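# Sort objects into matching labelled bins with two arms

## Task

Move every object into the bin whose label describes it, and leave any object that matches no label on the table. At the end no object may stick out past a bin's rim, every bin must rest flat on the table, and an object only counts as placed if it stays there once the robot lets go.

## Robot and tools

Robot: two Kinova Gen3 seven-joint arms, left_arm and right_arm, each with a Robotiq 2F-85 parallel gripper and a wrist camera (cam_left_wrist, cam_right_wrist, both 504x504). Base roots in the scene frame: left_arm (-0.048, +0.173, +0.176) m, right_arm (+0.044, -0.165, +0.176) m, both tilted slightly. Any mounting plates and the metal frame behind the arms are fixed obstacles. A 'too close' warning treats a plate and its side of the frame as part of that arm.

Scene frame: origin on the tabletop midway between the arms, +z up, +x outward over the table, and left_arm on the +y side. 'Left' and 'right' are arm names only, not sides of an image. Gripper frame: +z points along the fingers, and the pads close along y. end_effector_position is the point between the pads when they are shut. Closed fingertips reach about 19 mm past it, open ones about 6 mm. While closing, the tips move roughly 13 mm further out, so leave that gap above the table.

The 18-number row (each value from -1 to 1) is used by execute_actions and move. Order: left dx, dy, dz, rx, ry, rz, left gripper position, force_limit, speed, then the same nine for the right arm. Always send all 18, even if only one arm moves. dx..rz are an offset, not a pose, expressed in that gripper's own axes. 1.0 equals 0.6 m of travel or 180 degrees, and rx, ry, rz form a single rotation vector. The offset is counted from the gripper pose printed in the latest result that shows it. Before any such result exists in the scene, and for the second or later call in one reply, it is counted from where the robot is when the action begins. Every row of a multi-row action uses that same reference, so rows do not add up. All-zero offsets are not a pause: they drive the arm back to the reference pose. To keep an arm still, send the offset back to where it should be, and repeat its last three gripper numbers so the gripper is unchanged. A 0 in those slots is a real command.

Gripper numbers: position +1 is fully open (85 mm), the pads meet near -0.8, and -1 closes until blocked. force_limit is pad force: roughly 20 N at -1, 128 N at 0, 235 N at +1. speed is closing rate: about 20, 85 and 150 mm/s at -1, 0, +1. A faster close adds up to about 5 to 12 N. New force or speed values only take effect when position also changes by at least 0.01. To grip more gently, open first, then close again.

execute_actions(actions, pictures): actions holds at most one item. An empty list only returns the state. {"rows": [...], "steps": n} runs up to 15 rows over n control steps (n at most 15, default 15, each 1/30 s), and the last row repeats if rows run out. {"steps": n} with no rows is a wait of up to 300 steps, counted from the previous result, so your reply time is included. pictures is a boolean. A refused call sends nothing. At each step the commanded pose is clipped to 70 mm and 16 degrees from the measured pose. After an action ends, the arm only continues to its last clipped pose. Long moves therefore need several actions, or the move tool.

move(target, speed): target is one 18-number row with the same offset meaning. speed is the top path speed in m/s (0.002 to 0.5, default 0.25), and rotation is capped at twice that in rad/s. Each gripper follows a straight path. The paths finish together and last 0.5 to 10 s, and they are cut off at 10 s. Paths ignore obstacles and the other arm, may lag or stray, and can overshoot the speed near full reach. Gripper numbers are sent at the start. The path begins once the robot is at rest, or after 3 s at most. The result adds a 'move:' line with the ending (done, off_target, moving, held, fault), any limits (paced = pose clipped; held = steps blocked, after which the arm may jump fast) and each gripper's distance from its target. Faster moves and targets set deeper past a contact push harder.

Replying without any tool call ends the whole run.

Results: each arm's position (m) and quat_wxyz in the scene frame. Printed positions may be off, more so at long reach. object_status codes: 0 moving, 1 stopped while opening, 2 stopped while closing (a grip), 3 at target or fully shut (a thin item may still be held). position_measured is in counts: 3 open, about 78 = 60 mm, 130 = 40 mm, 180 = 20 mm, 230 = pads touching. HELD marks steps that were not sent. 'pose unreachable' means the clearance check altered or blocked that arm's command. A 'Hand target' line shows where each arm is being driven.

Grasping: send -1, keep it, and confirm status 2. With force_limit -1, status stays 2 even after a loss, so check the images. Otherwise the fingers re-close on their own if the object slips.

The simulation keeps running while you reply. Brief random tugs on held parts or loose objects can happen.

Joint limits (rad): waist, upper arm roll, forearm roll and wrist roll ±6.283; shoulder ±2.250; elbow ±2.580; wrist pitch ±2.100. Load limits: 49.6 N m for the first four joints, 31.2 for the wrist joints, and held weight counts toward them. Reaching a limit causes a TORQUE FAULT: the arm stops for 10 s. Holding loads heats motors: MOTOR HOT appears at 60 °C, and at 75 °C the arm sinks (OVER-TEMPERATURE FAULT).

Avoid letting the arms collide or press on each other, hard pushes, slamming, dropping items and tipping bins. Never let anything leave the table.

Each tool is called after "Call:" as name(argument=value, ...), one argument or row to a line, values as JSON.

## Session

Call:
execute_actions(
  actions=[],
)

Scene clock: 0.00 s of 4800.00 s.
left_arm: end_effector_position=(+0.2716, +0.3804, +0.2358) position_measured=3 object_status=3 end_effector_quat_wxyz=(+0.097, -0.178, +0.790, +0.579) | right_arm: end_effector_position=(+0.3673, +0.0205, +0.3598) position_measured=3 object_status=3 end_effector_quat_wxyz=(-0.130, +0.970, -0.017, -0.204)
Joint positions: left_arm=[ 0.611  1.216 -0.579  2.108 -1.043  0.743  3.356] | right_arm=[ 0.08   0.615 -0.716  1.688 -0.025  1.21   4.179]
Joint velocities: left_arm=[0.001 0.    0.    0.    0.001 0.001 0.   ] | right_arm=[-0.001 -0.    -0.    -0.002 -0.001  0.     0.   ]
Hand target (left_arm): +0.272, +0.380, +0.236; +0.097, -0.178, +0.790, +0.579
Hand target (right_arm): +0.367, +0.020, +0.360; -0.130, +0.970, -0.017, -0.204

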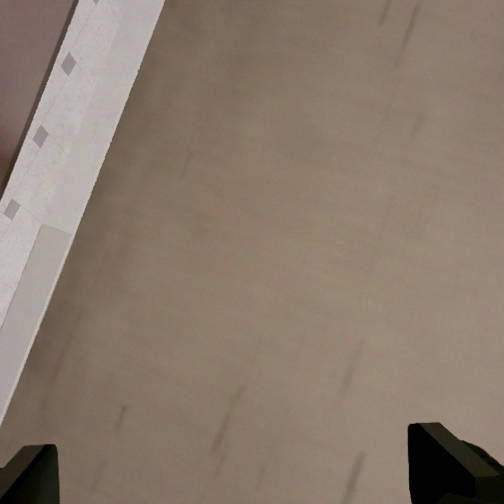

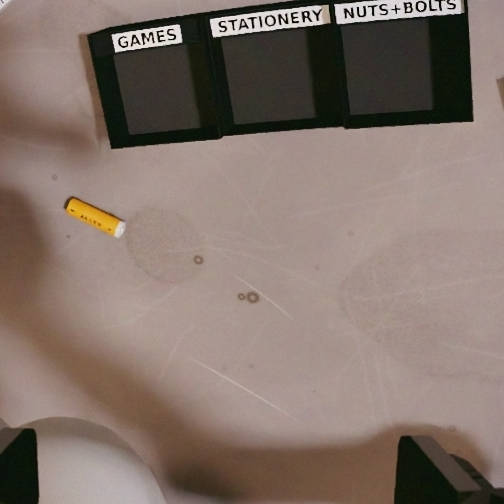

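Call:
move(
  target=[0,0,0,0,0,0,1,0,0,-0.03,0.427,-0.463,-0.0836,0.131,-0.011,1,0,0],
  speed=0.3,
)

Scene clock: 6.37 s of 4800.00 s.
left_arm: end_effector_position=(+0.2716, +0.3804, +0.2358) position_measured=3 object_status=3 end_effector_quat_wxyz=(+0.097, -0.178, +0.790, +0.579) | right_arm: end_effector_position=(+0.4374, -0.2987, +0.5492) position_measured=3 object_status=3 end_effector_quat_wxyz=(-0.000, +1.000, +0.000, -0.000)
Joint positions: left_arm=[ 0.611  1.216 -0.579  2.108 -1.043  0.743  3.356] | right_arm=[ 0.581  0.269 -0.583  1.346  0.166  1.566  4.807]
Joint velocities: left_arm=[ 0.001 -0.    -0.    -0.001  0.001 -0.    -0.   ] | right_arm=[ 0.003  0.001  0.005 -0.002 -0.002  0.     0.002]
Hand target (left_arm): +0.272, +0.380, +0.236; +0.097, -0.178, +0.790, +0.579
Hand target (right_arm): +0.437, -0.299, +0.549; -0.001, +1.000, -0.000, -0.000
Off the commanded pose (left_arm): 0.000 m, 0 deg.
Off the commanded pose (right_arm): 0.001 m, 0 deg.
After step 90, 1.67 s passed at rest.
move: done

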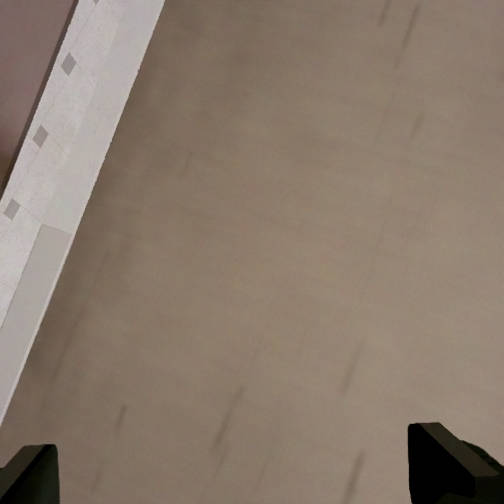

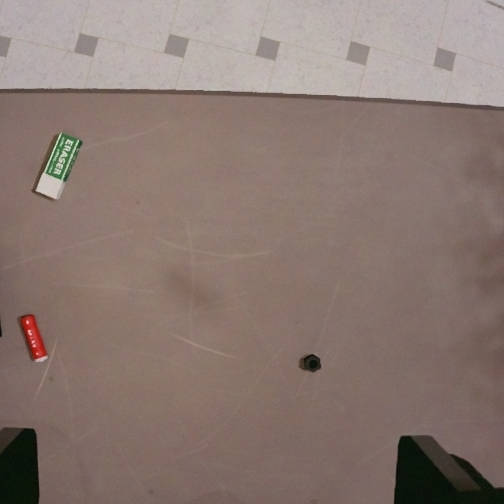

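Call:
move(
  target=[-0.308,0.402,-0.168,0.397,0.066,0.122,1,0,0,-0.35,0.17,0,0,0,0,1,0,0],
  speed=0.35,
)

Scene clock: 12.83 s of 4800.00 s.
left_arm: end_effector_position=(+0.3518, +0.3794, +0.5447) position_measured=3 object_status=3 end_effector_quat_wxyz=(+0.001, +0.003, +1.000, -0.004) | right_arm: end_effector_position=(+0.2276, -0.4005, +0.5490) position_measured=3 object_status=3 end_effector_quat_wxyz=(-0.001, +1.000, -0.000, +0.000)
Joint positions: left_arm=[-0.201  0.342 -0.508  1.248  0.158  1.581  0.906] | right_arm=[ 1.041 -0.057 -0.298  1.675 -0.006  1.507  5.535]
Joint velocities: left_arm=[ 0.     0.005 -0.002 -0.     0.001  0.    -0.001] | right_arm=[-0.001  0.    -0.     0.     0.     0.001  0.   ]
Hand target (left_arm): +0.352, +0.380, +0.545; +0.001, +0.003, +1.000, -0.004
Hand target (right_arm): +0.228, -0.400, +0.549; -0.001, +1.000, -0.000, +0.000
Off the commanded pose (left_arm): 0.001 m, 0 deg.
Off the commanded pose (right_arm): 0.000 m, 0 deg.
After step 90, 0.50 s passed at rest.
move: done; limits=paced

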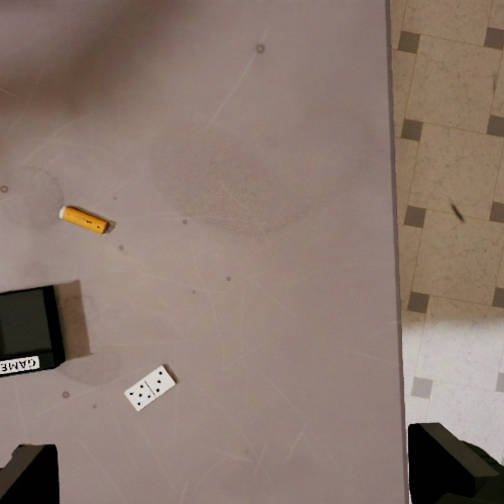

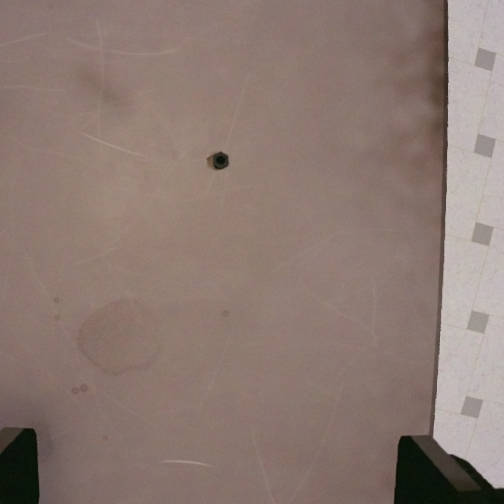

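Call:
move(
  target=[-0.25,-0.42,0.07,0,0,0,1,0,0,0.214,-0.003,0.765,0,0,0.333,0.1,-0.8,0],
  speed=0.35,
)

Scene clock: 17.77 s of 4800.00 s.
left_arm: end_effector_position=(+0.5004, +0.1270, +0.5042) position_measured=3 object_status=3 end_effector_quat_wxyz=(-0.000, +0.003, +1.000, -0.003) | right_arm: end_effector_position=(+0.3557, -0.3990, +0.0908) position_measured=117 object_status=3 end_effector_quat_wxyz=(+0.000, +0.866, -0.500, -0.000)
Joint positions: left_arm=[ 0.212  0.612 -0.384  0.948  0.205  1.612  1.488] | right_arm=[ 0.517  0.915 -0.037  2.057  0.282  0.166  3.963]
Joint velocities: left_arm=[ 0.001  0.     0.    -0.     0.    -0.     0.001] | right_arm=[-0.002  0.002  0.    -0.001  0.001 -0.    -0.002]
Hand target (left_arm): +0.500, +0.127, +0.504; -0.000, +0.003, +1.000, -0.003
Hand target (right_arm): +0.356, -0.399, +0.091; +0.000, +0.866, -0.500, -0.001
Off the commanded pose (left_arm): 0.001 m, 0 deg.
Off the commanded pose (right_arm): 0.002 m, 0 deg.
move: done

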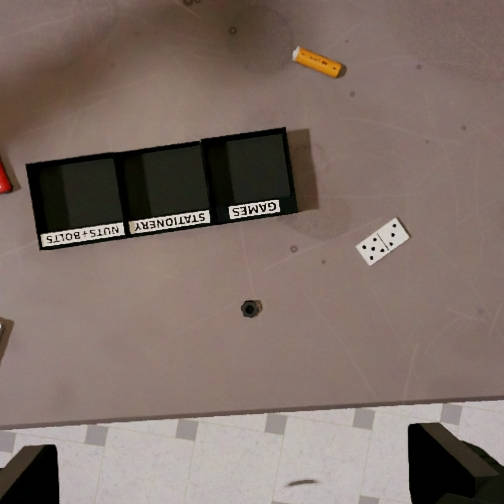

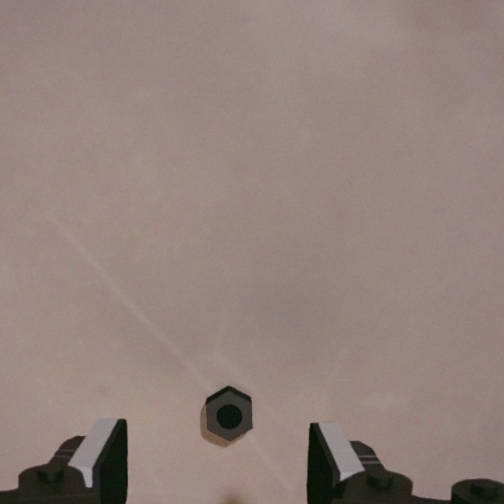

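Call:
move(
  target=[0.078,0.283,0.674,0,0,0.333,0.2,-0.8,0,-0.0125,0.0065,0.116,0,0,0,0.1,-0.8,0],
  speed=0.35,
)

Scene clock: 24.70 s of 4800.00 s.
left_arm: end_effector_position=(+0.4553, +0.2956, +0.0991) position_measured=104 object_status=3 end_effector_quat_wxyz=(+0.001, +0.501, +0.865, -0.002) | right_arm: end_effector_position=(+0.3486, -0.3946, +0.0213) position_measured=117 object_status=3 end_effector_quat_wxyz=(+0.000, +0.866, -0.500, -0.000)
Joint positions: left_arm=[-0.237  1.01  -0.11   1.594  0.158  0.538  0.111] | right_arm=[0.48  1.099 0.019 2.03  0.284 0.001 3.95 ]
Joint velocities: left_arm=[-0.002  0.003 -0.    -0.001  0.001  0.001 -0.001] | right_arm=[ 0.001  0.001  0.    -0.001  0.     0.    -0.   ]
Hand target (left_arm): +0.455, +0.296, +0.099; +0.001, +0.501, +0.865, -0.002
Hand target (right_arm): +0.349, -0.395, +0.021; +0.000, +0.866, -0.500, -0.000
Off the commanded pose (left_arm): 0.002 m, 0 deg.
Off the commanded pose (right_arm): 0.000 m, 0 deg.
After step 90, 1.83 s passed at rest.
move: done

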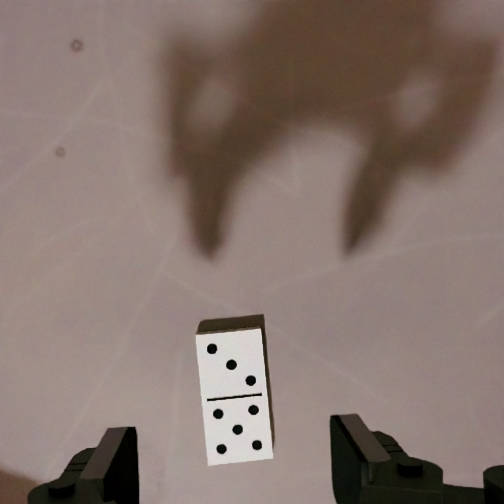

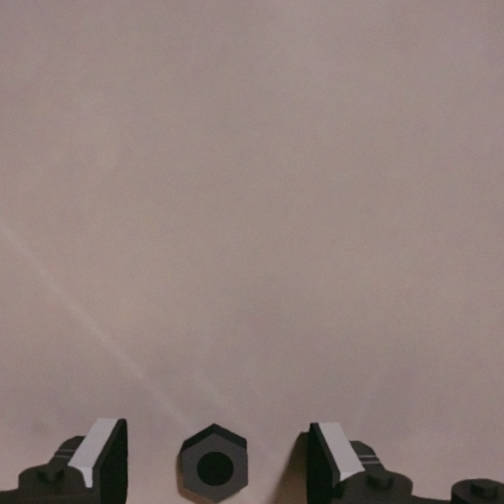

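Call:
move(
  target=[-0.002,0.004,0.128,0,0,-0.012,0.2,-0.8,0,0,0,0,0,0,0,-1,-0.7,0.2],
  speed=0.13,
)

Call:
move(
  target=[0,0,0,0,0,0,-1,-0.7,0.2,0,0,-0.15,0,0,0,-1,-0.7,0.2],
)

Call:
move(
  target=[0,0,-0.14,0,0,0,-1,-0.7,0.2,0,0,0,0,0,0,-1,-0.7,0.2],
)

Scene clock: 28.73 s of 4800.00 s.
left_arm: end_effector_position=(+0.4584, +0.2956, +0.0227) position_measured=104 object_status=3 end_effector_quat_wxyz=(+0.001, +0.485, +0.875, -0.002) | right_arm: end_effector_position=(+0.3486, -0.3946, +0.0214) position_measured=197 object_status=2 end_effector_quat_wxyz=(+0.000, +0.866, -0.500, -0.000)
Joint positions: left_arm=[-0.245  1.174 -0.099  1.533  0.186  0.435  0.128] | right_arm=[0.48  1.099 0.019 2.03  0.284 0.001 3.95 ]
Joint velocities: left_arm=[-0.002  0.006 -0.     0.001 -0.001  0.    -0.   ] | right_arm=[ 0.     0.    -0.     0.001  0.001  0.001  0.001]
Hand target (left_arm): +0.458, +0.296, +0.022; +0.001, +0.485, +0.875, -0.002
Hand target (right_arm): +0.349, -0.395, +0.021; +0.000, +0.866, -0.500, -0.000
Off the commanded pose (left_arm): 0.001 m, 0 deg.
Off the commanded pose (right_arm): 0.000 m, 0 deg.
After step 90, 0.07 s passed at rest.
move: done

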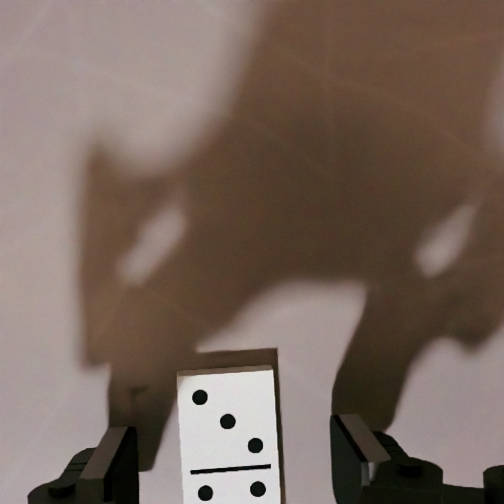

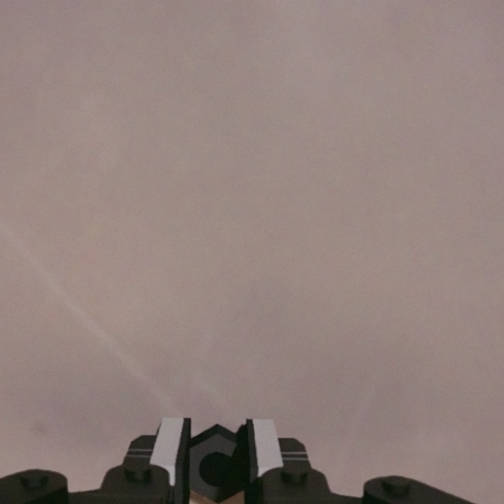

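Scene clock: 29.67 s of 4800.00 s.
left_arm: end_effector_position=(+0.4586, +0.2956, +0.0229) position_measured=174 object_status=2 end_effector_quat_wxyz=(+0.002, +0.485, +0.875, -0.002) | right_arm: end_effector_position=(+0.3484, -0.3943, +0.1111) position_measured=197 object_status=2 end_effector_quat_wxyz=(+0.000, +0.866, -0.500, -0.001)
Joint positions: left_arm=[-0.245  1.174 -0.099  1.533  0.186  0.436  0.128] | right_arm=[ 0.524  0.857 -0.047  2.093  0.279  0.189  3.964]
Joint velocities: left_arm=[-0.001  0.     0.001 -0.    -0.001 -0.001  0.001] | right_arm=[ 0.001 -0.005 -0.     0.001  0.    -0.     0.001]
Hand target (left_arm): +0.458, +0.296, +0.023; +0.001, +0.485, +0.875, -0.002
Hand target (right_arm): +0.349, -0.394, +0.111; +0.000, +0.866, -0.500, -0.000
Off the commanded pose (left_arm): 0.000 m, 0 deg.
Off the commanded pose (right_arm): 0.001 m, 0 deg.
move: done

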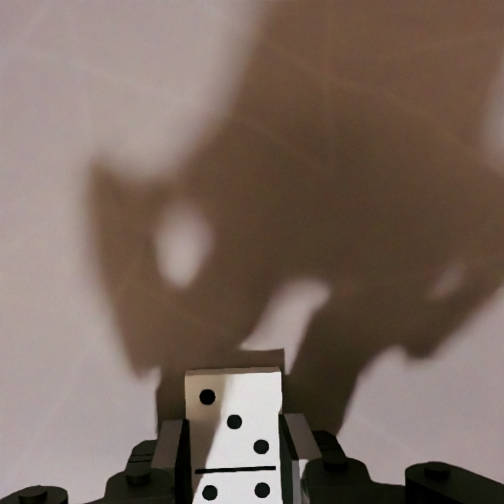

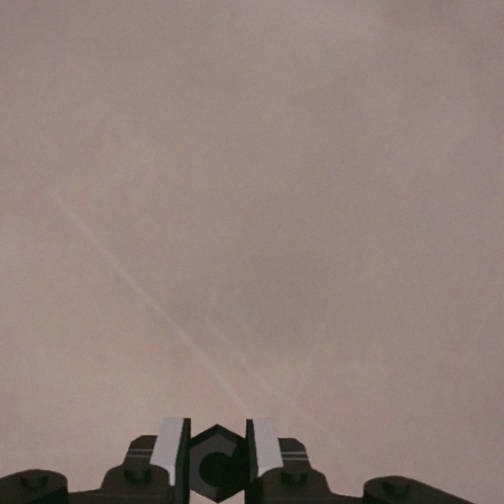

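Scene clock: 30.53 s of 4800.00 s.
left_arm: end_effector_position=(+0.4582, +0.2958, +0.1066) position_measured=174 object_status=2 end_effector_quat_wxyz=(+0.002, +0.485, +0.875, -0.002) | right_arm: end_effector_position=(+0.3484, -0.3943, +0.1111) position_measured=197 object_status=2 end_effector_quat_wxyz=(+0.000, +0.866, -0.500, -0.001)
Joint positions: left_arm=[-0.229  0.999 -0.121  1.586  0.17   0.559  0.141] | right_arm=[ 0.524  0.857 -0.047  2.093  0.279  0.189  3.965]
Joint velocities: left_arm=[ 0.001 -0.005 -0.     0.001 -0.    -0.    -0.001] | right_arm=[ 0.    -0.    -0.     0.    -0.001  0.001  0.001]
Hand target (left_arm): +0.458, +0.296, +0.107; +0.002, +0.485, +0.875, -0.002
Hand target (right_arm): +0.348, -0.394, +0.111; +0.000, +0.866, -0.500, -0.001
Off the commanded pose (left_arm): 0.000 m, 0 deg.
Off the commanded pose (right_arm): 0.000 m, 0 deg.
move: done

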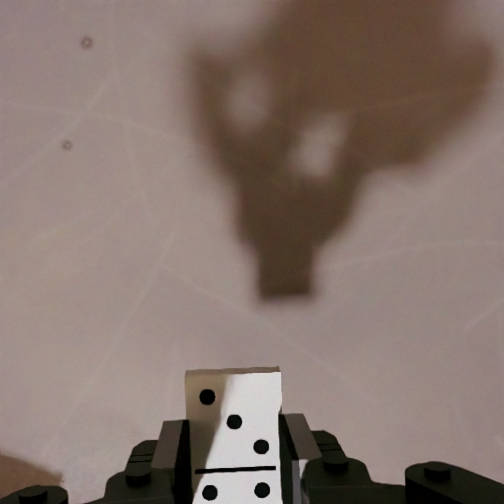

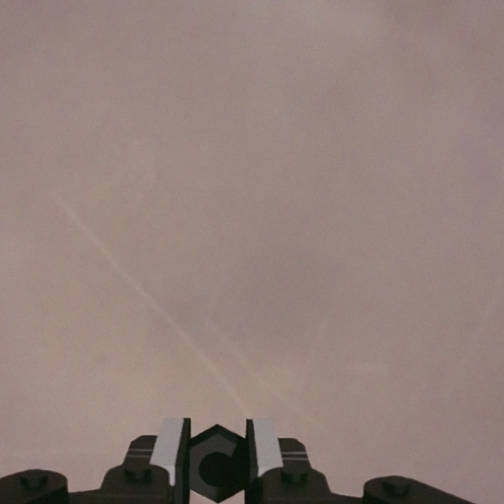

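Call:
move(
  target=[-0.1257,-0.23,-0.01,0,0,-0.35,-1,-0.7,0.2,-0.4845,-0.375,0,0,0,0.139,-1,-0.7,0.2],
  speed=0.3,
)

Scene clock: 36.97 s of 4800.00 s.
left_arm: end_effector_position=(+0.3813, +0.1591, +0.1130) position_measured=174 object_status=2 end_effector_quat_wxyz=(+0.001, -0.044, +0.999, -0.003) | right_arm: end_effector_position=(+0.3985, -0.0316, +0.1116) position_measured=197 object_status=2 end_effector_quat_wxyz=(-0.000, +0.737, -0.676, +0.000)
Joint positions: left_arm=[ 0.186  0.919 -0.33   1.915  0.661  0.409  1.042] | right_arm=[-0.601  0.882  0.116  2.089 -0.371  0.194  3.145]
Joint velocities: left_arm=[ 0.006 -0.     0.001 -0.    -0.002 -0.     0.002] | right_arm=[-0.022  0.004 -0.001 -0.003  0.003  0.003 -0.005]
Hand target (left_arm): +0.381, +0.159, +0.113; +0.001, -0.044, +0.999, -0.003
Hand target (right_arm): +0.398, -0.031, +0.111; +0.000, +0.737, -0.676, +0.000
Off the commanded pose (left_arm): 0.001 m, 0 deg.
Off the commanded pose (right_arm): 0.002 m, 0 deg.
After step 90, 1.17 s passed at rest.
move: done

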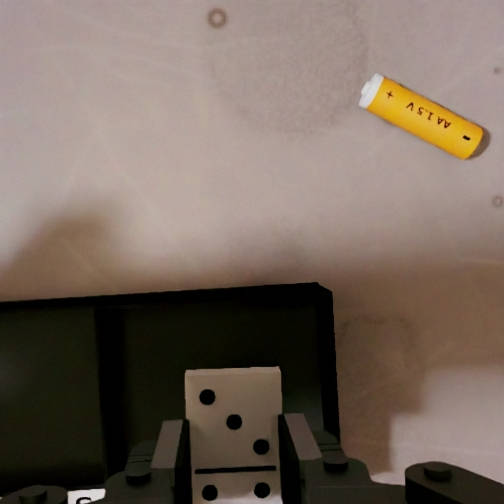

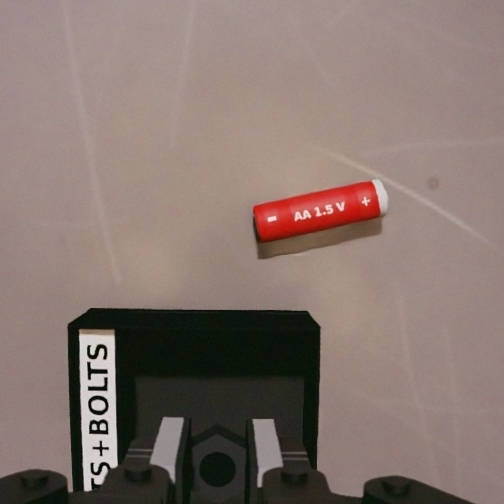

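Call:
move(
  target=[0.005,-0.006,0.07,0,0,-0.004,-1,-0.7,0.2,0,0,0.134,0,0,0,-1,-0.7,0.2],
  speed=0.1,
)

Scene clock: 41.10 s of 4800.00 s.
left_arm: end_effector_position=(+0.3788, +0.1551, +0.0711) position_measured=174 object_status=2 end_effector_quat_wxyz=(+0.001, -0.050, +0.999, -0.003) | right_arm: end_effector_position=(+0.3988, -0.0315, +0.0316) position_measured=197 object_status=2 end_effector_quat_wxyz=(-0.000, +0.737, -0.676, +0.001)
Joint positions: left_arm=[ 0.143  1.009 -0.254  1.906  0.714  0.308  1.01 ] | right_arm=[-0.538  1.092  0.033  2.033 -0.38   0.026  3.164]
Joint velocities: left_arm=[-0.001  0.003  0.    -0.001  0.     0.    -0.001] | right_arm=[ 0.003  0.007 -0.    -0.002  0.001  0.003  0.001]
Hand target (left_arm): +0.379, +0.155, +0.071; +0.000, -0.050, +0.999, -0.003
Hand target (right_arm): +0.399, -0.032, +0.031; +0.000, +0.737, -0.676, +0.001
Off the commanded pose (left_arm): 0.000 m, 0 deg.
Off the commanded pose (right_arm): 0.000 m, 0 deg.
move: done

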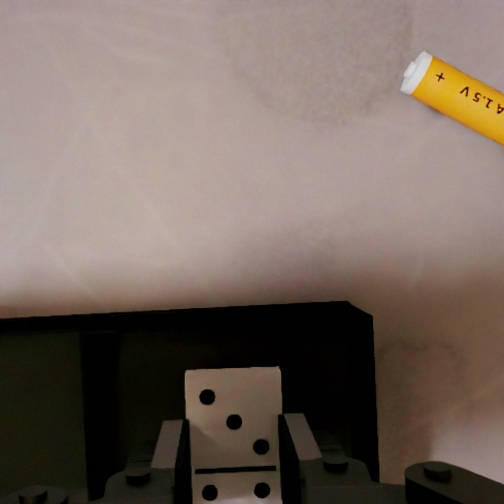

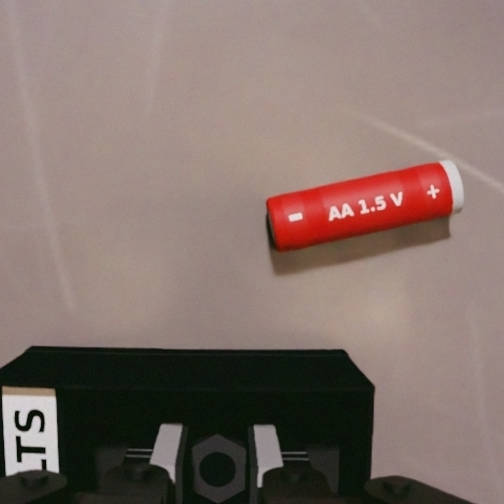

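Call:
move(
  target=[0,0,0.066,0,0,0,-1,-0.7,0.2,0,0,0.003,0,0,0,-1,-0.7,0.2],
  speed=0.1,
)

Call:
move(
  target=[0,0,0,0,0,0,-0.22,-0.8,0,0,0,0,0,0,0,-0.4,-0.8,0],
)

Call:
move(
  target=[0,0,-0.1,0,0,0,-0.22,-0.8,0,0,0,-0.1,0,0,0,-0.4,-0.8,0],
  speed=0.2,
)

Scene clock: 43.97 s of 4800.00 s.
left_arm: end_effector_position=(+0.3792, +0.1548, +0.0318) position_measured=174 object_status=2 end_effector_quat_wxyz=(+0.001, -0.050, +0.999, -0.003) | right_arm: end_effector_position=(+0.3989, -0.0315, +0.0298) position_measured=197 object_status=2 end_effector_quat_wxyz=(-0.000, +0.737, -0.676, +0.001)
Joint positions: left_arm=[ 0.098  1.099 -0.187  1.877  0.742  0.226  0.975] | right_arm=[-0.537  1.096  0.032  2.031 -0.379  0.022  3.164]
Joint velocities: left_arm=[-0.003  0.005 -0.001 -0.001  0.001  0.     0.   ] | right_arm=[ 0.     0.     0.     0.    -0.001  0.002 -0.   ]
Hand target (left_arm): +0.379, +0.155, +0.031; +0.001, -0.050, +0.999, -0.003
Hand target (right_arm): +0.399, -0.031, +0.030; -0.000, +0.737, -0.676, +0.001
Off the commanded pose (left_arm): 0.000 m, 0 deg.
Off the commanded pose (right_arm): 0.000 m, 0 deg.
move: done

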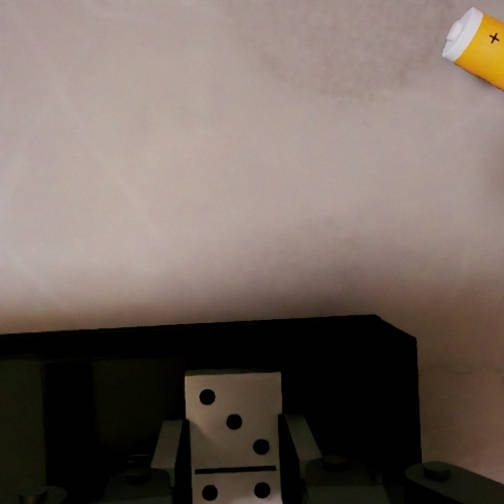

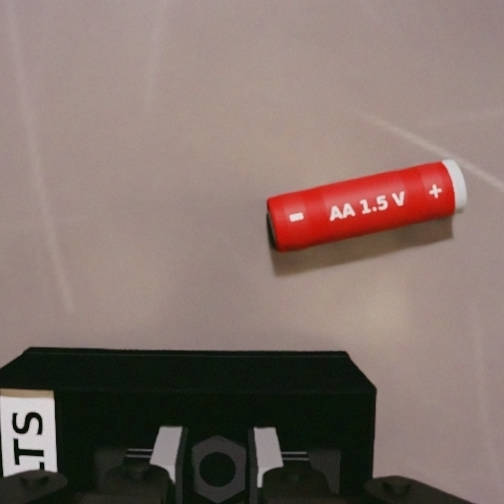

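Scene clock: 44.47 s of 4800.00 s.
left_arm: end_effector_position=(+0.3792, +0.1548, +0.0318) position_measured=157 object_status=3 end_effector_quat_wxyz=(+0.001, -0.050, +0.999, -0.003) | right_arm: end_effector_position=(+0.3989, -0.0315, +0.0298) position_measured=179 object_status=3 end_effector_quat_wxyz=(-0.000, +0.737, -0.676, +0.001)
Joint positions: left_arm=[ 0.098  1.099 -0.187  1.877  0.742  0.226  0.975] | right_arm=[-0.537  1.096  0.032  2.031 -0.379  0.022  3.164]
Joint velocities: left_arm=[-0.001  0.     0.    -0.001  0.     0.    -0.   ] | right_arm=[ 0.002 -0.    -0.    -0.     0.    -0.     0.   ]
Hand target (left_arm): +0.379, +0.155, +0.032; +0.001, -0.050, +0.999, -0.003
Hand target (right_arm): +0.399, -0.031, +0.030; -0.000, +0.737, -0.676, +0.001
Off the commanded pose (left_arm): 0.000 m, 0 deg.
Off the commanded pose (right_arm): 0.000 m, 0 deg.
move: done

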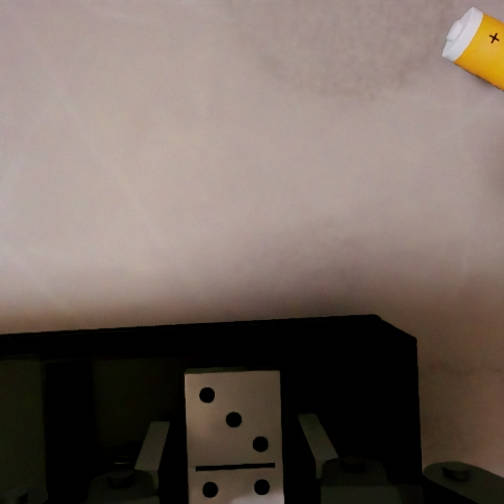

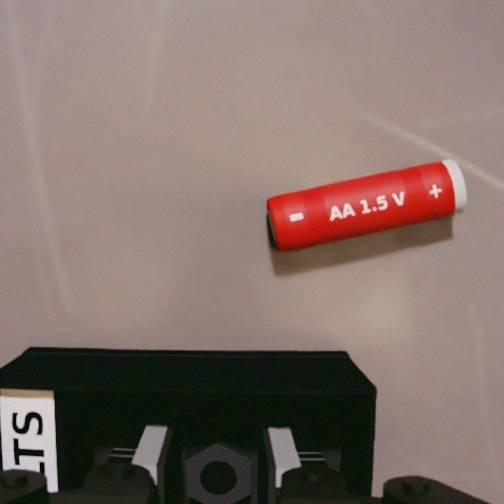

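Scene clock: 45.33 s of 4800.00 s.
left_arm: end_effector_position=(+0.3789, +0.1551, +0.0916) position_measured=157 object_status=3 end_effector_quat_wxyz=(+0.001, -0.050, +0.999, -0.003) | right_arm: end_effector_position=(+0.3986, -0.0316, +0.0895) position_measured=179 object_status=3 end_effector_quat_wxyz=(-0.000, +0.737, -0.676, +0.001)
Joint positions: left_arm=[ 0.168  0.964 -0.29   1.916  0.693  0.353  1.032] | right_arm=[-0.581  0.939  0.089  2.079 -0.378  0.142  3.153]
Joint velocities: left_arm=[ 0.003 -0.003  0.     0.001 -0.    -0.     0.001] | right_arm=[-0.003 -0.004 -0.     0.001 -0.     0.001 -0.   ]
Hand target (left_arm): +0.379, +0.155, +0.092; +0.001, -0.050, +0.999, -0.003
Hand target (right_arm): +0.399, -0.031, +0.090; -0.000, +0.737, -0.676, +0.001
Off the commanded pose (left_arm): 0.000 m, 0 deg.
Off the commanded pose (right_arm): 0.000 m, 0 deg.
move: done

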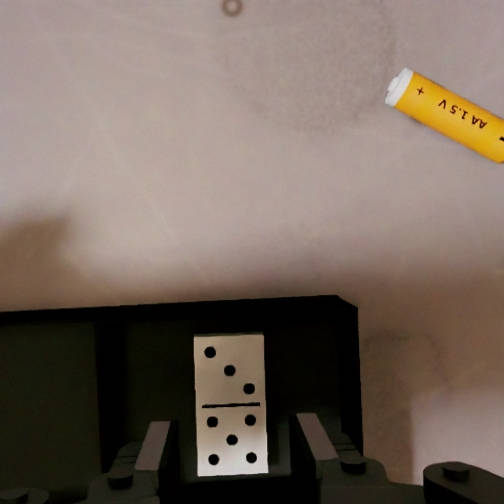

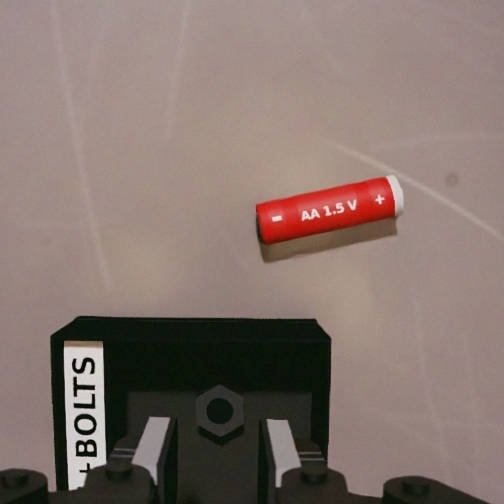

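Call:
move(
  target=[-0.228,-0.027,0,0,0,0,0.1,-0.8,0,0.1715,-0.232,-0.03,0,0,-0.361,0.2,-0.8,0],
  speed=0.35,
)

Scene clock: 49.83 s of 4800.00 s.
left_arm: end_effector_position=(+0.5167, +0.1523, +0.0924) position_measured=117 object_status=3 end_effector_quat_wxyz=(+0.001, -0.050, +0.999, -0.003) | right_arm: end_effector_position=(+0.5458, -0.1214, +0.1076) position_measured=104 object_status=3 end_effector_quat_wxyz=(+0.000, +0.985, -0.174, +0.000)
Joint positions: left_arm=[ 0.212  1.132 -0.439  1.389  0.582  0.743  1.257] | right_arm=[-0.163  0.985 -0.1    1.647  0.21   0.522  4.041]
Joint velocities: left_arm=[-0.001  0.005  0.    -0.003 -0.     0.     0.001] | right_arm=[ 0.008  0.004  0.002 -0.003 -0.002  0.003  0.002]
Hand target (left_arm): +0.517, +0.152, +0.092; +0.001, -0.050, +0.999, -0.003
Hand target (right_arm): +0.546, -0.122, +0.107; +0.000, +0.985, -0.175, +0.000
Off the commanded pose (left_arm): 0.001 m, 0 deg.
Off the commanded pose (right_arm): 0.001 m, 0 deg.
move: done

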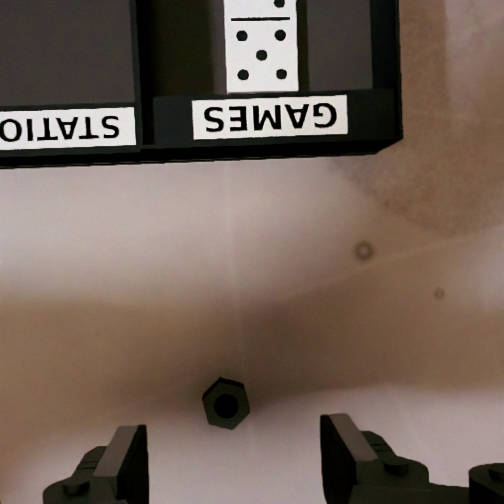

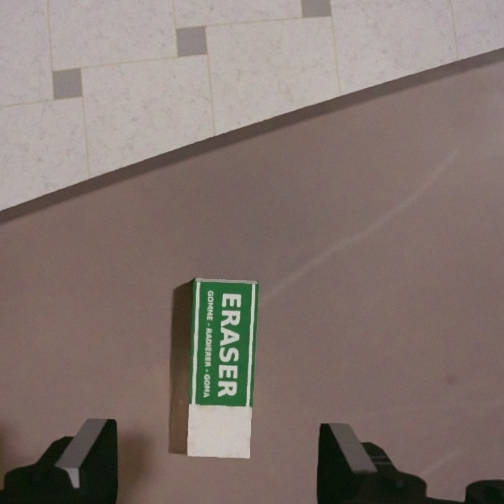

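Call:
move(
  target=[-0.0035,-0.0025,0.117,0,0,-0.055,0.1,-0.8,0,0.008,0.0015,0.142,0,0,0.005,0.2,-0.8,0],
  speed=0.13,
)

Call:
move(
  target=[0,0,0,0,0,0,-1,-0.7,0.2,0,0,0,0,0,0,-1,-0.7,0.2],
)

Call:
move(
  target=[0,0,-0.13,0,0,0,-1,-0.7,0.2,0,0,-0.13,0,0,0,-1,-0.7,0.2],
)

Scene clock: 54.60 s of 4800.00 s.
left_arm: end_effector_position=(+0.5195, +0.1508, +0.0225) position_measured=117 object_status=3 end_effector_quat_wxyz=(+0.001, -0.136, +0.991, -0.003) | right_arm: end_effector_position=(+0.5504, -0.1238, +0.0228) position_measured=104 object_status=3 end_effector_quat_wxyz=(+0.000, +0.983, -0.182, +0.001)
Joint positions: left_arm=[ 0.204  1.274 -0.432  1.328  0.667  0.676  1.386] | right_arm=[-0.172  1.17  -0.072  1.578  0.222  0.403  4.022]
Joint velocities: left_arm=[-0.     0.005  0.001  0.     0.001  0.     0.001] | right_arm=[-0.001  0.006  0.    -0.002 -0.     0.001  0.   ]
Hand target (left_arm): +0.519, +0.151, +0.022; +0.001, -0.136, +0.991, -0.003
Hand target (right_arm): +0.550, -0.124, +0.022; +0.000, +0.983, -0.182, +0.000
Off the commanded pose (left_arm): 0.000 m, 0 deg.
Off the commanded pose (right_arm): 0.001 m, 0 deg.
After step 90, 0.73 s passed at rest.
move: done

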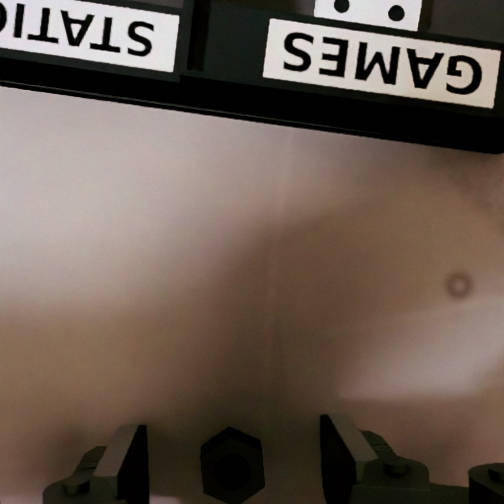

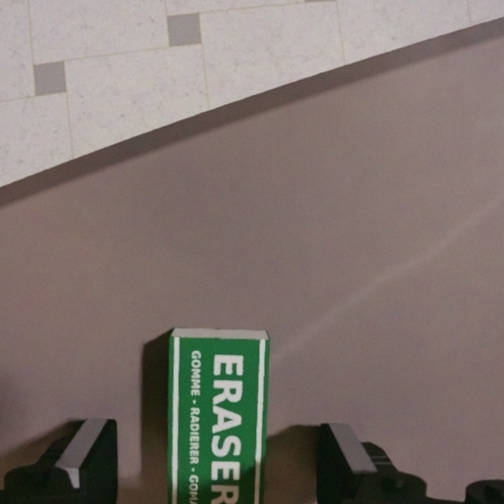

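Scene clock: 55.20 s of 4800.00 s.
left_arm: end_effector_position=(+0.5196, +0.1508, +0.0226) position_measured=198 object_status=2 end_effector_quat_wxyz=(+0.001, -0.136, +0.991, -0.003) | right_arm: end_effector_position=(+0.5506, -0.1238, +0.0229) position_measured=176 object_status=2 end_effector_quat_wxyz=(+0.000, +0.983, -0.182, +0.001)
Joint positions: left_arm=[ 0.204  1.274 -0.432  1.328  0.667  0.676  1.386] | right_arm=[-0.172  1.17  -0.072  1.578  0.222  0.403  4.022]
Joint velocities: left_arm=[-0.002 -0.     0.     0.     0.    -0.     0.001] | right_arm=[-0.     0.     0.    -0.002 -0.    -0.    -0.001]
Hand target (left_arm): +0.519, +0.151, +0.023; +0.001, -0.136, +0.991, -0.003
Hand target (right_arm): +0.550, -0.124, +0.023; +0.000, +0.983, -0.182, +0.001
Off the commanded pose (left_arm): 0.000 m, 0 deg.
Off the commanded pose (right_arm): 0.000 m, 0 deg.
move: done

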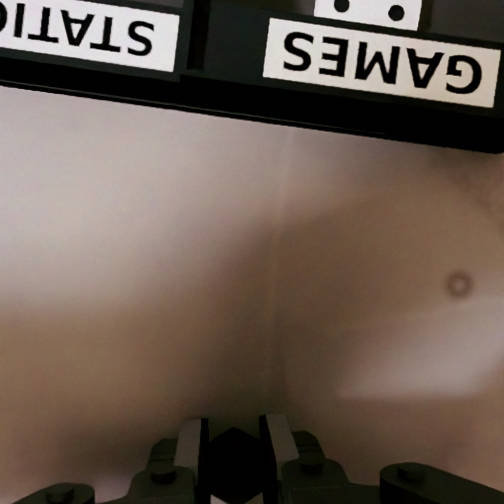

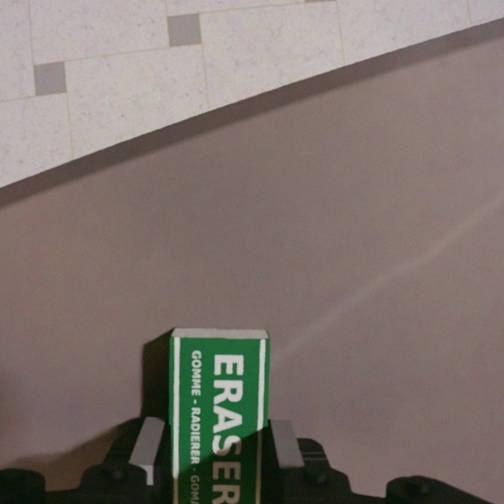

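Scene clock: 56.07 s of 4800.00 s.
left_arm: end_effector_position=(+0.5191, +0.1511, +0.1005) position_measured=198 object_status=2 end_effector_quat_wxyz=(+0.001, -0.136, +0.991, -0.003) | right_arm: end_effector_position=(+0.5502, -0.1238, +0.1006) position_measured=176 object_status=2 end_effector_quat_wxyz=(+0.000, +0.983, -0.182, +0.000)
Joint positions: left_arm=[ 0.234  1.128 -0.481  1.381  0.619  0.776  1.411] | right_arm=[-0.159  1.004 -0.097  1.63   0.206  0.519  4.036]
Joint velocities: left_arm=[-0.    -0.004  0.    -0.    -0.001 -0.001  0.001] | right_arm=[-0.001 -0.004 -0.    -0.     0.    -0.    -0.001]
Hand target (left_arm): +0.519, +0.151, +0.101; +0.001, -0.136, +0.991, -0.003
Hand target (right_arm): +0.550, -0.124, +0.101; +0.000, +0.983, -0.182, +0.001
Off the commanded pose (left_arm): 0.000 m, 0 deg.
Off the commanded pose (right_arm): 0.000 m, 0 deg.
move: done

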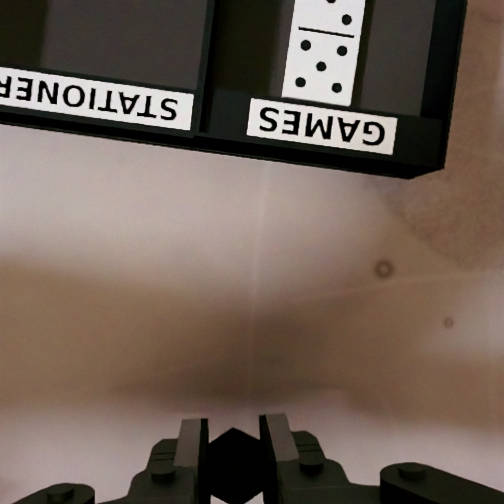

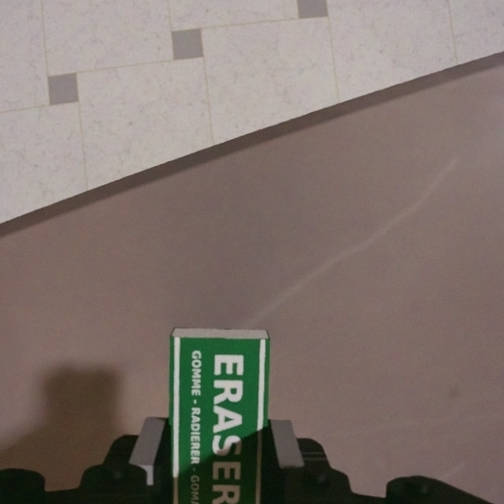

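Call:
move(
  target=[0.2657,-0.1767,0,0,0,-0.445,-1,-0.7,0.2,-0.023,0.545,0,0,0,0.352,-1,-0.7,0.2],
  speed=0.4,
)

Scene clock: 61.20 s of 4800.00 s.
left_arm: end_effector_position=(+0.3946, +0.0065, +0.1007) position_measured=198 object_status=2 end_effector_quat_wxyz=(+0.001, +0.742, -0.670, +0.003) | right_arm: end_effector_position=(+0.4205, -0.4235, +0.1002) position_measured=176 object_status=2 end_effector_quat_wxyz=(-0.000, +0.741, -0.671, -0.000)
Joint positions: left_arm=[ 0.729  1.094 -0.699  1.747  1.033  0.709  2.722] | right_arm=[ 0.428  0.938  0.048  1.834 -0.065  0.36   3.837]
Joint velocities: left_arm=[ 0.008  0.001  0.004  0.    -0.003 -0.001  0.003] | right_arm=[ 0.008  0.001  0.001  0.001 -0.002  0.001  0.002]
Hand target (left_arm): +0.394, +0.006, +0.101; +0.001, +0.742, -0.671, +0.003
Hand target (right_arm): +0.420, -0.424, +0.100; -0.000, +0.741, -0.671, -0.000
Off the commanded pose (left_arm): 0.001 m, 0 deg.
Off the commanded pose (right_arm): 0.001 m, 0 deg.
move: done

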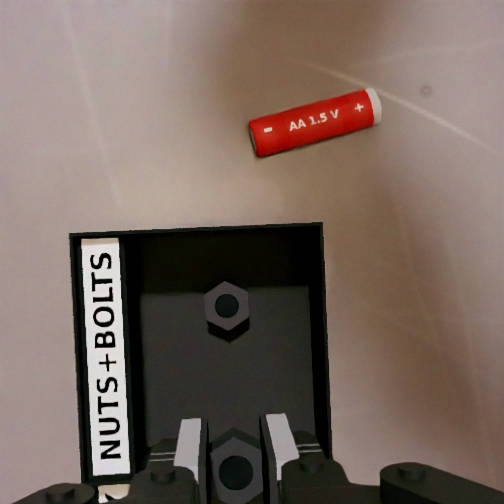

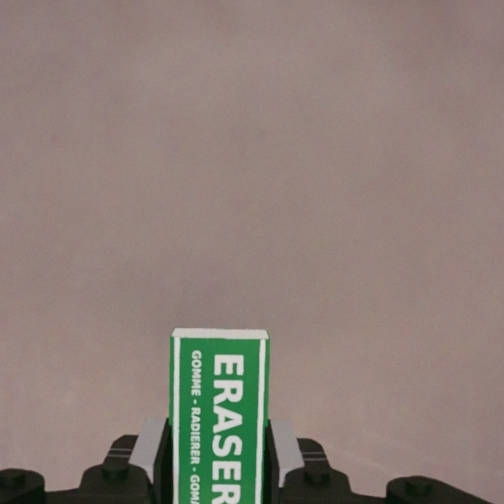

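Call:
move(
  target=[0.006,-0.001,0.117,0,0,0,-1,-0.7,0.2,0,0,0,0,0,0,-1,-0.7,0.2],
  speed=0.13,
)

Call:
move(
  target=[0,0,0,0,0,0,-0.4,-0.8,0,0,0,0,0,0,0,-1,-0.7,0.2],
)

Call:
move(
  target=[0,0,-0.1,0,0,0,-0.4,-0.8,0,0,0,0,0,0,0,-1,-0.7,0.2],
)

Scene clock: 64.30 s of 4800.00 s.
left_arm: end_effector_position=(+0.3961, +0.0025, +0.0308) position_measured=198 object_status=2 end_effector_quat_wxyz=(+0.001, +0.742, -0.671, +0.004) | right_arm: end_effector_position=(+0.4205, -0.4235, +0.1002) position_measured=176 object_status=2 end_effector_quat_wxyz=(-0.000, +0.741, -0.671, -0.000)
Joint positions: left_arm=[ 0.682  1.229 -0.608  1.695  1.145  0.615  2.654] | right_arm=[ 0.428  0.938  0.048  1.834 -0.064  0.36   3.837]
Joint velocities: left_arm=[-0.004  0.005  0.    -0.001 -0.    -0.    -0.001] | right_arm=[-0.     0.    -0.    -0.002  0.001 -0.002 -0.   ]
Hand target (left_arm): +0.396, +0.003, +0.031; +0.001, +0.742, -0.670, +0.003
Hand target (right_arm): +0.420, -0.423, +0.100; -0.000, +0.741, -0.671, -0.000
Off the commanded pose (left_arm): 0.000 m, 0 deg.
Off the commanded pose (right_arm): 0.000 m, 0 deg.
move: done

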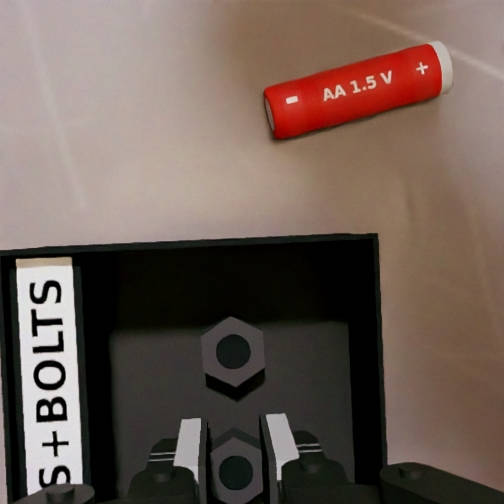

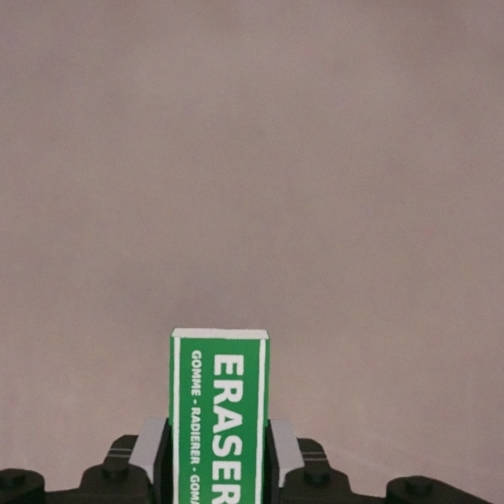

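Scene clock: 64.80 s of 4800.00 s.
left_arm: end_effector_position=(+0.3961, +0.0025, +0.0308) position_measured=179 object_status=3 end_effector_quat_wxyz=(+0.001, +0.742, -0.671, +0.004) | right_arm: end_effector_position=(+0.4205, -0.4235, +0.1002) position_measured=176 object_status=2 end_effector_quat_wxyz=(-0.000, +0.741, -0.671, -0.000)
Joint positions: left_arm=[ 0.682  1.229 -0.608  1.695  1.145  0.615  2.654] | right_arm=[ 0.428  0.938  0.048  1.834 -0.064  0.36   3.837]
Joint velocities: left_arm=[-0.001  0.     0.    -0.    -0.001  0.    -0.001] | right_arm=[ 0.001  0.001  0.    -0.001  0.    -0.     0.001]
Hand target (left_arm): +0.396, +0.002, +0.031; +0.001, +0.742, -0.671, +0.004
Hand target (right_arm): +0.420, -0.423, +0.100; -0.000, +0.741, -0.671, -0.000
Off the commanded pose (left_arm): 0.000 m, 0 deg.
Off the commanded pose (right_arm): 0.000 m, 0 deg.
move: done

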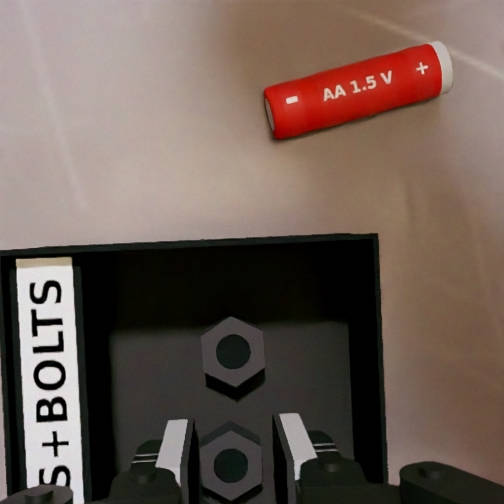

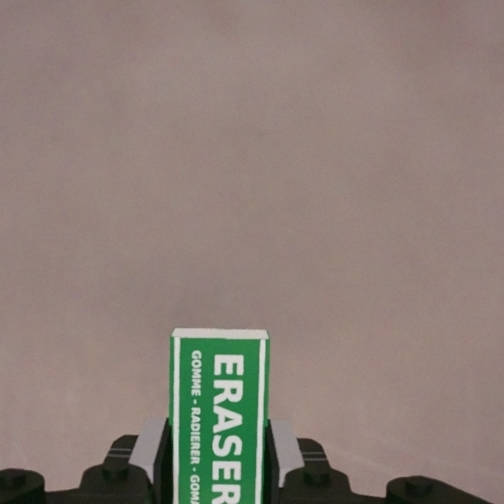

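Scene clock: 65.63 s of 4800.00 s.
left_arm: end_effector_position=(+0.3957, +0.0029, +0.0906) position_measured=179 object_status=3 end_effector_quat_wxyz=(+0.001, +0.742, -0.670, +0.004) | right_arm: end_effector_position=(+0.4205, -0.4235, +0.1002) position_measured=176 object_status=2 end_effector_quat_wxyz=(-0.000, +0.741, -0.671, -0.000)
Joint positions: left_arm=[ 0.727  1.115 -0.685  1.735  1.046  0.698  2.723] | right_arm=[ 0.428  0.938  0.048  1.834 -0.064  0.36   3.837]
Joint velocities: left_arm=[ 0.002 -0.003  0.     0.001 -0.001 -0.001 -0.001] | right_arm=[ 0.001  0.     0.     0.001 -0.     0.002  0.001]
Hand target (left_arm): +0.396, +0.003, +0.091; +0.001, +0.742, -0.671, +0.004
Hand target (right_arm): +0.420, -0.423, +0.100; -0.000, +0.741, -0.671, -0.000
Off the commanded pose (left_arm): 0.000 m, 0 deg.
Off the commanded pose (right_arm): 0.000 m, 0 deg.
move: done

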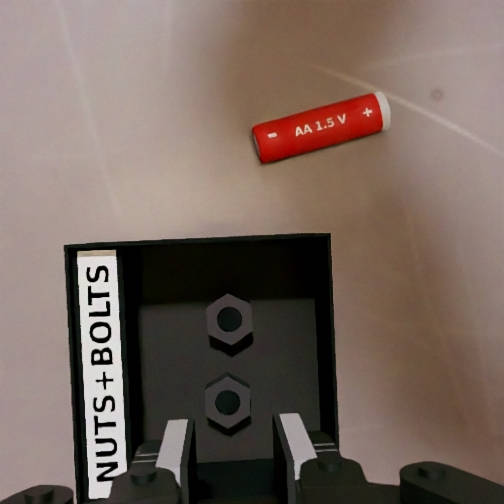

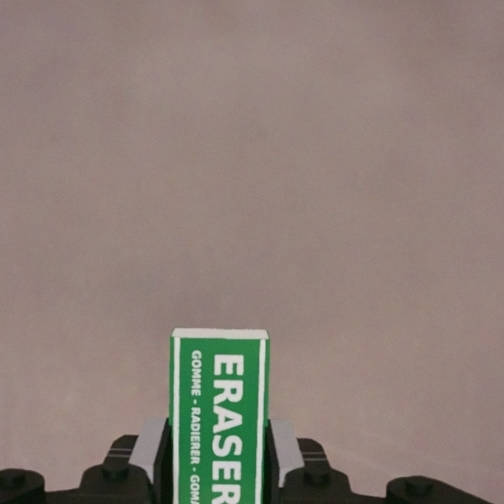

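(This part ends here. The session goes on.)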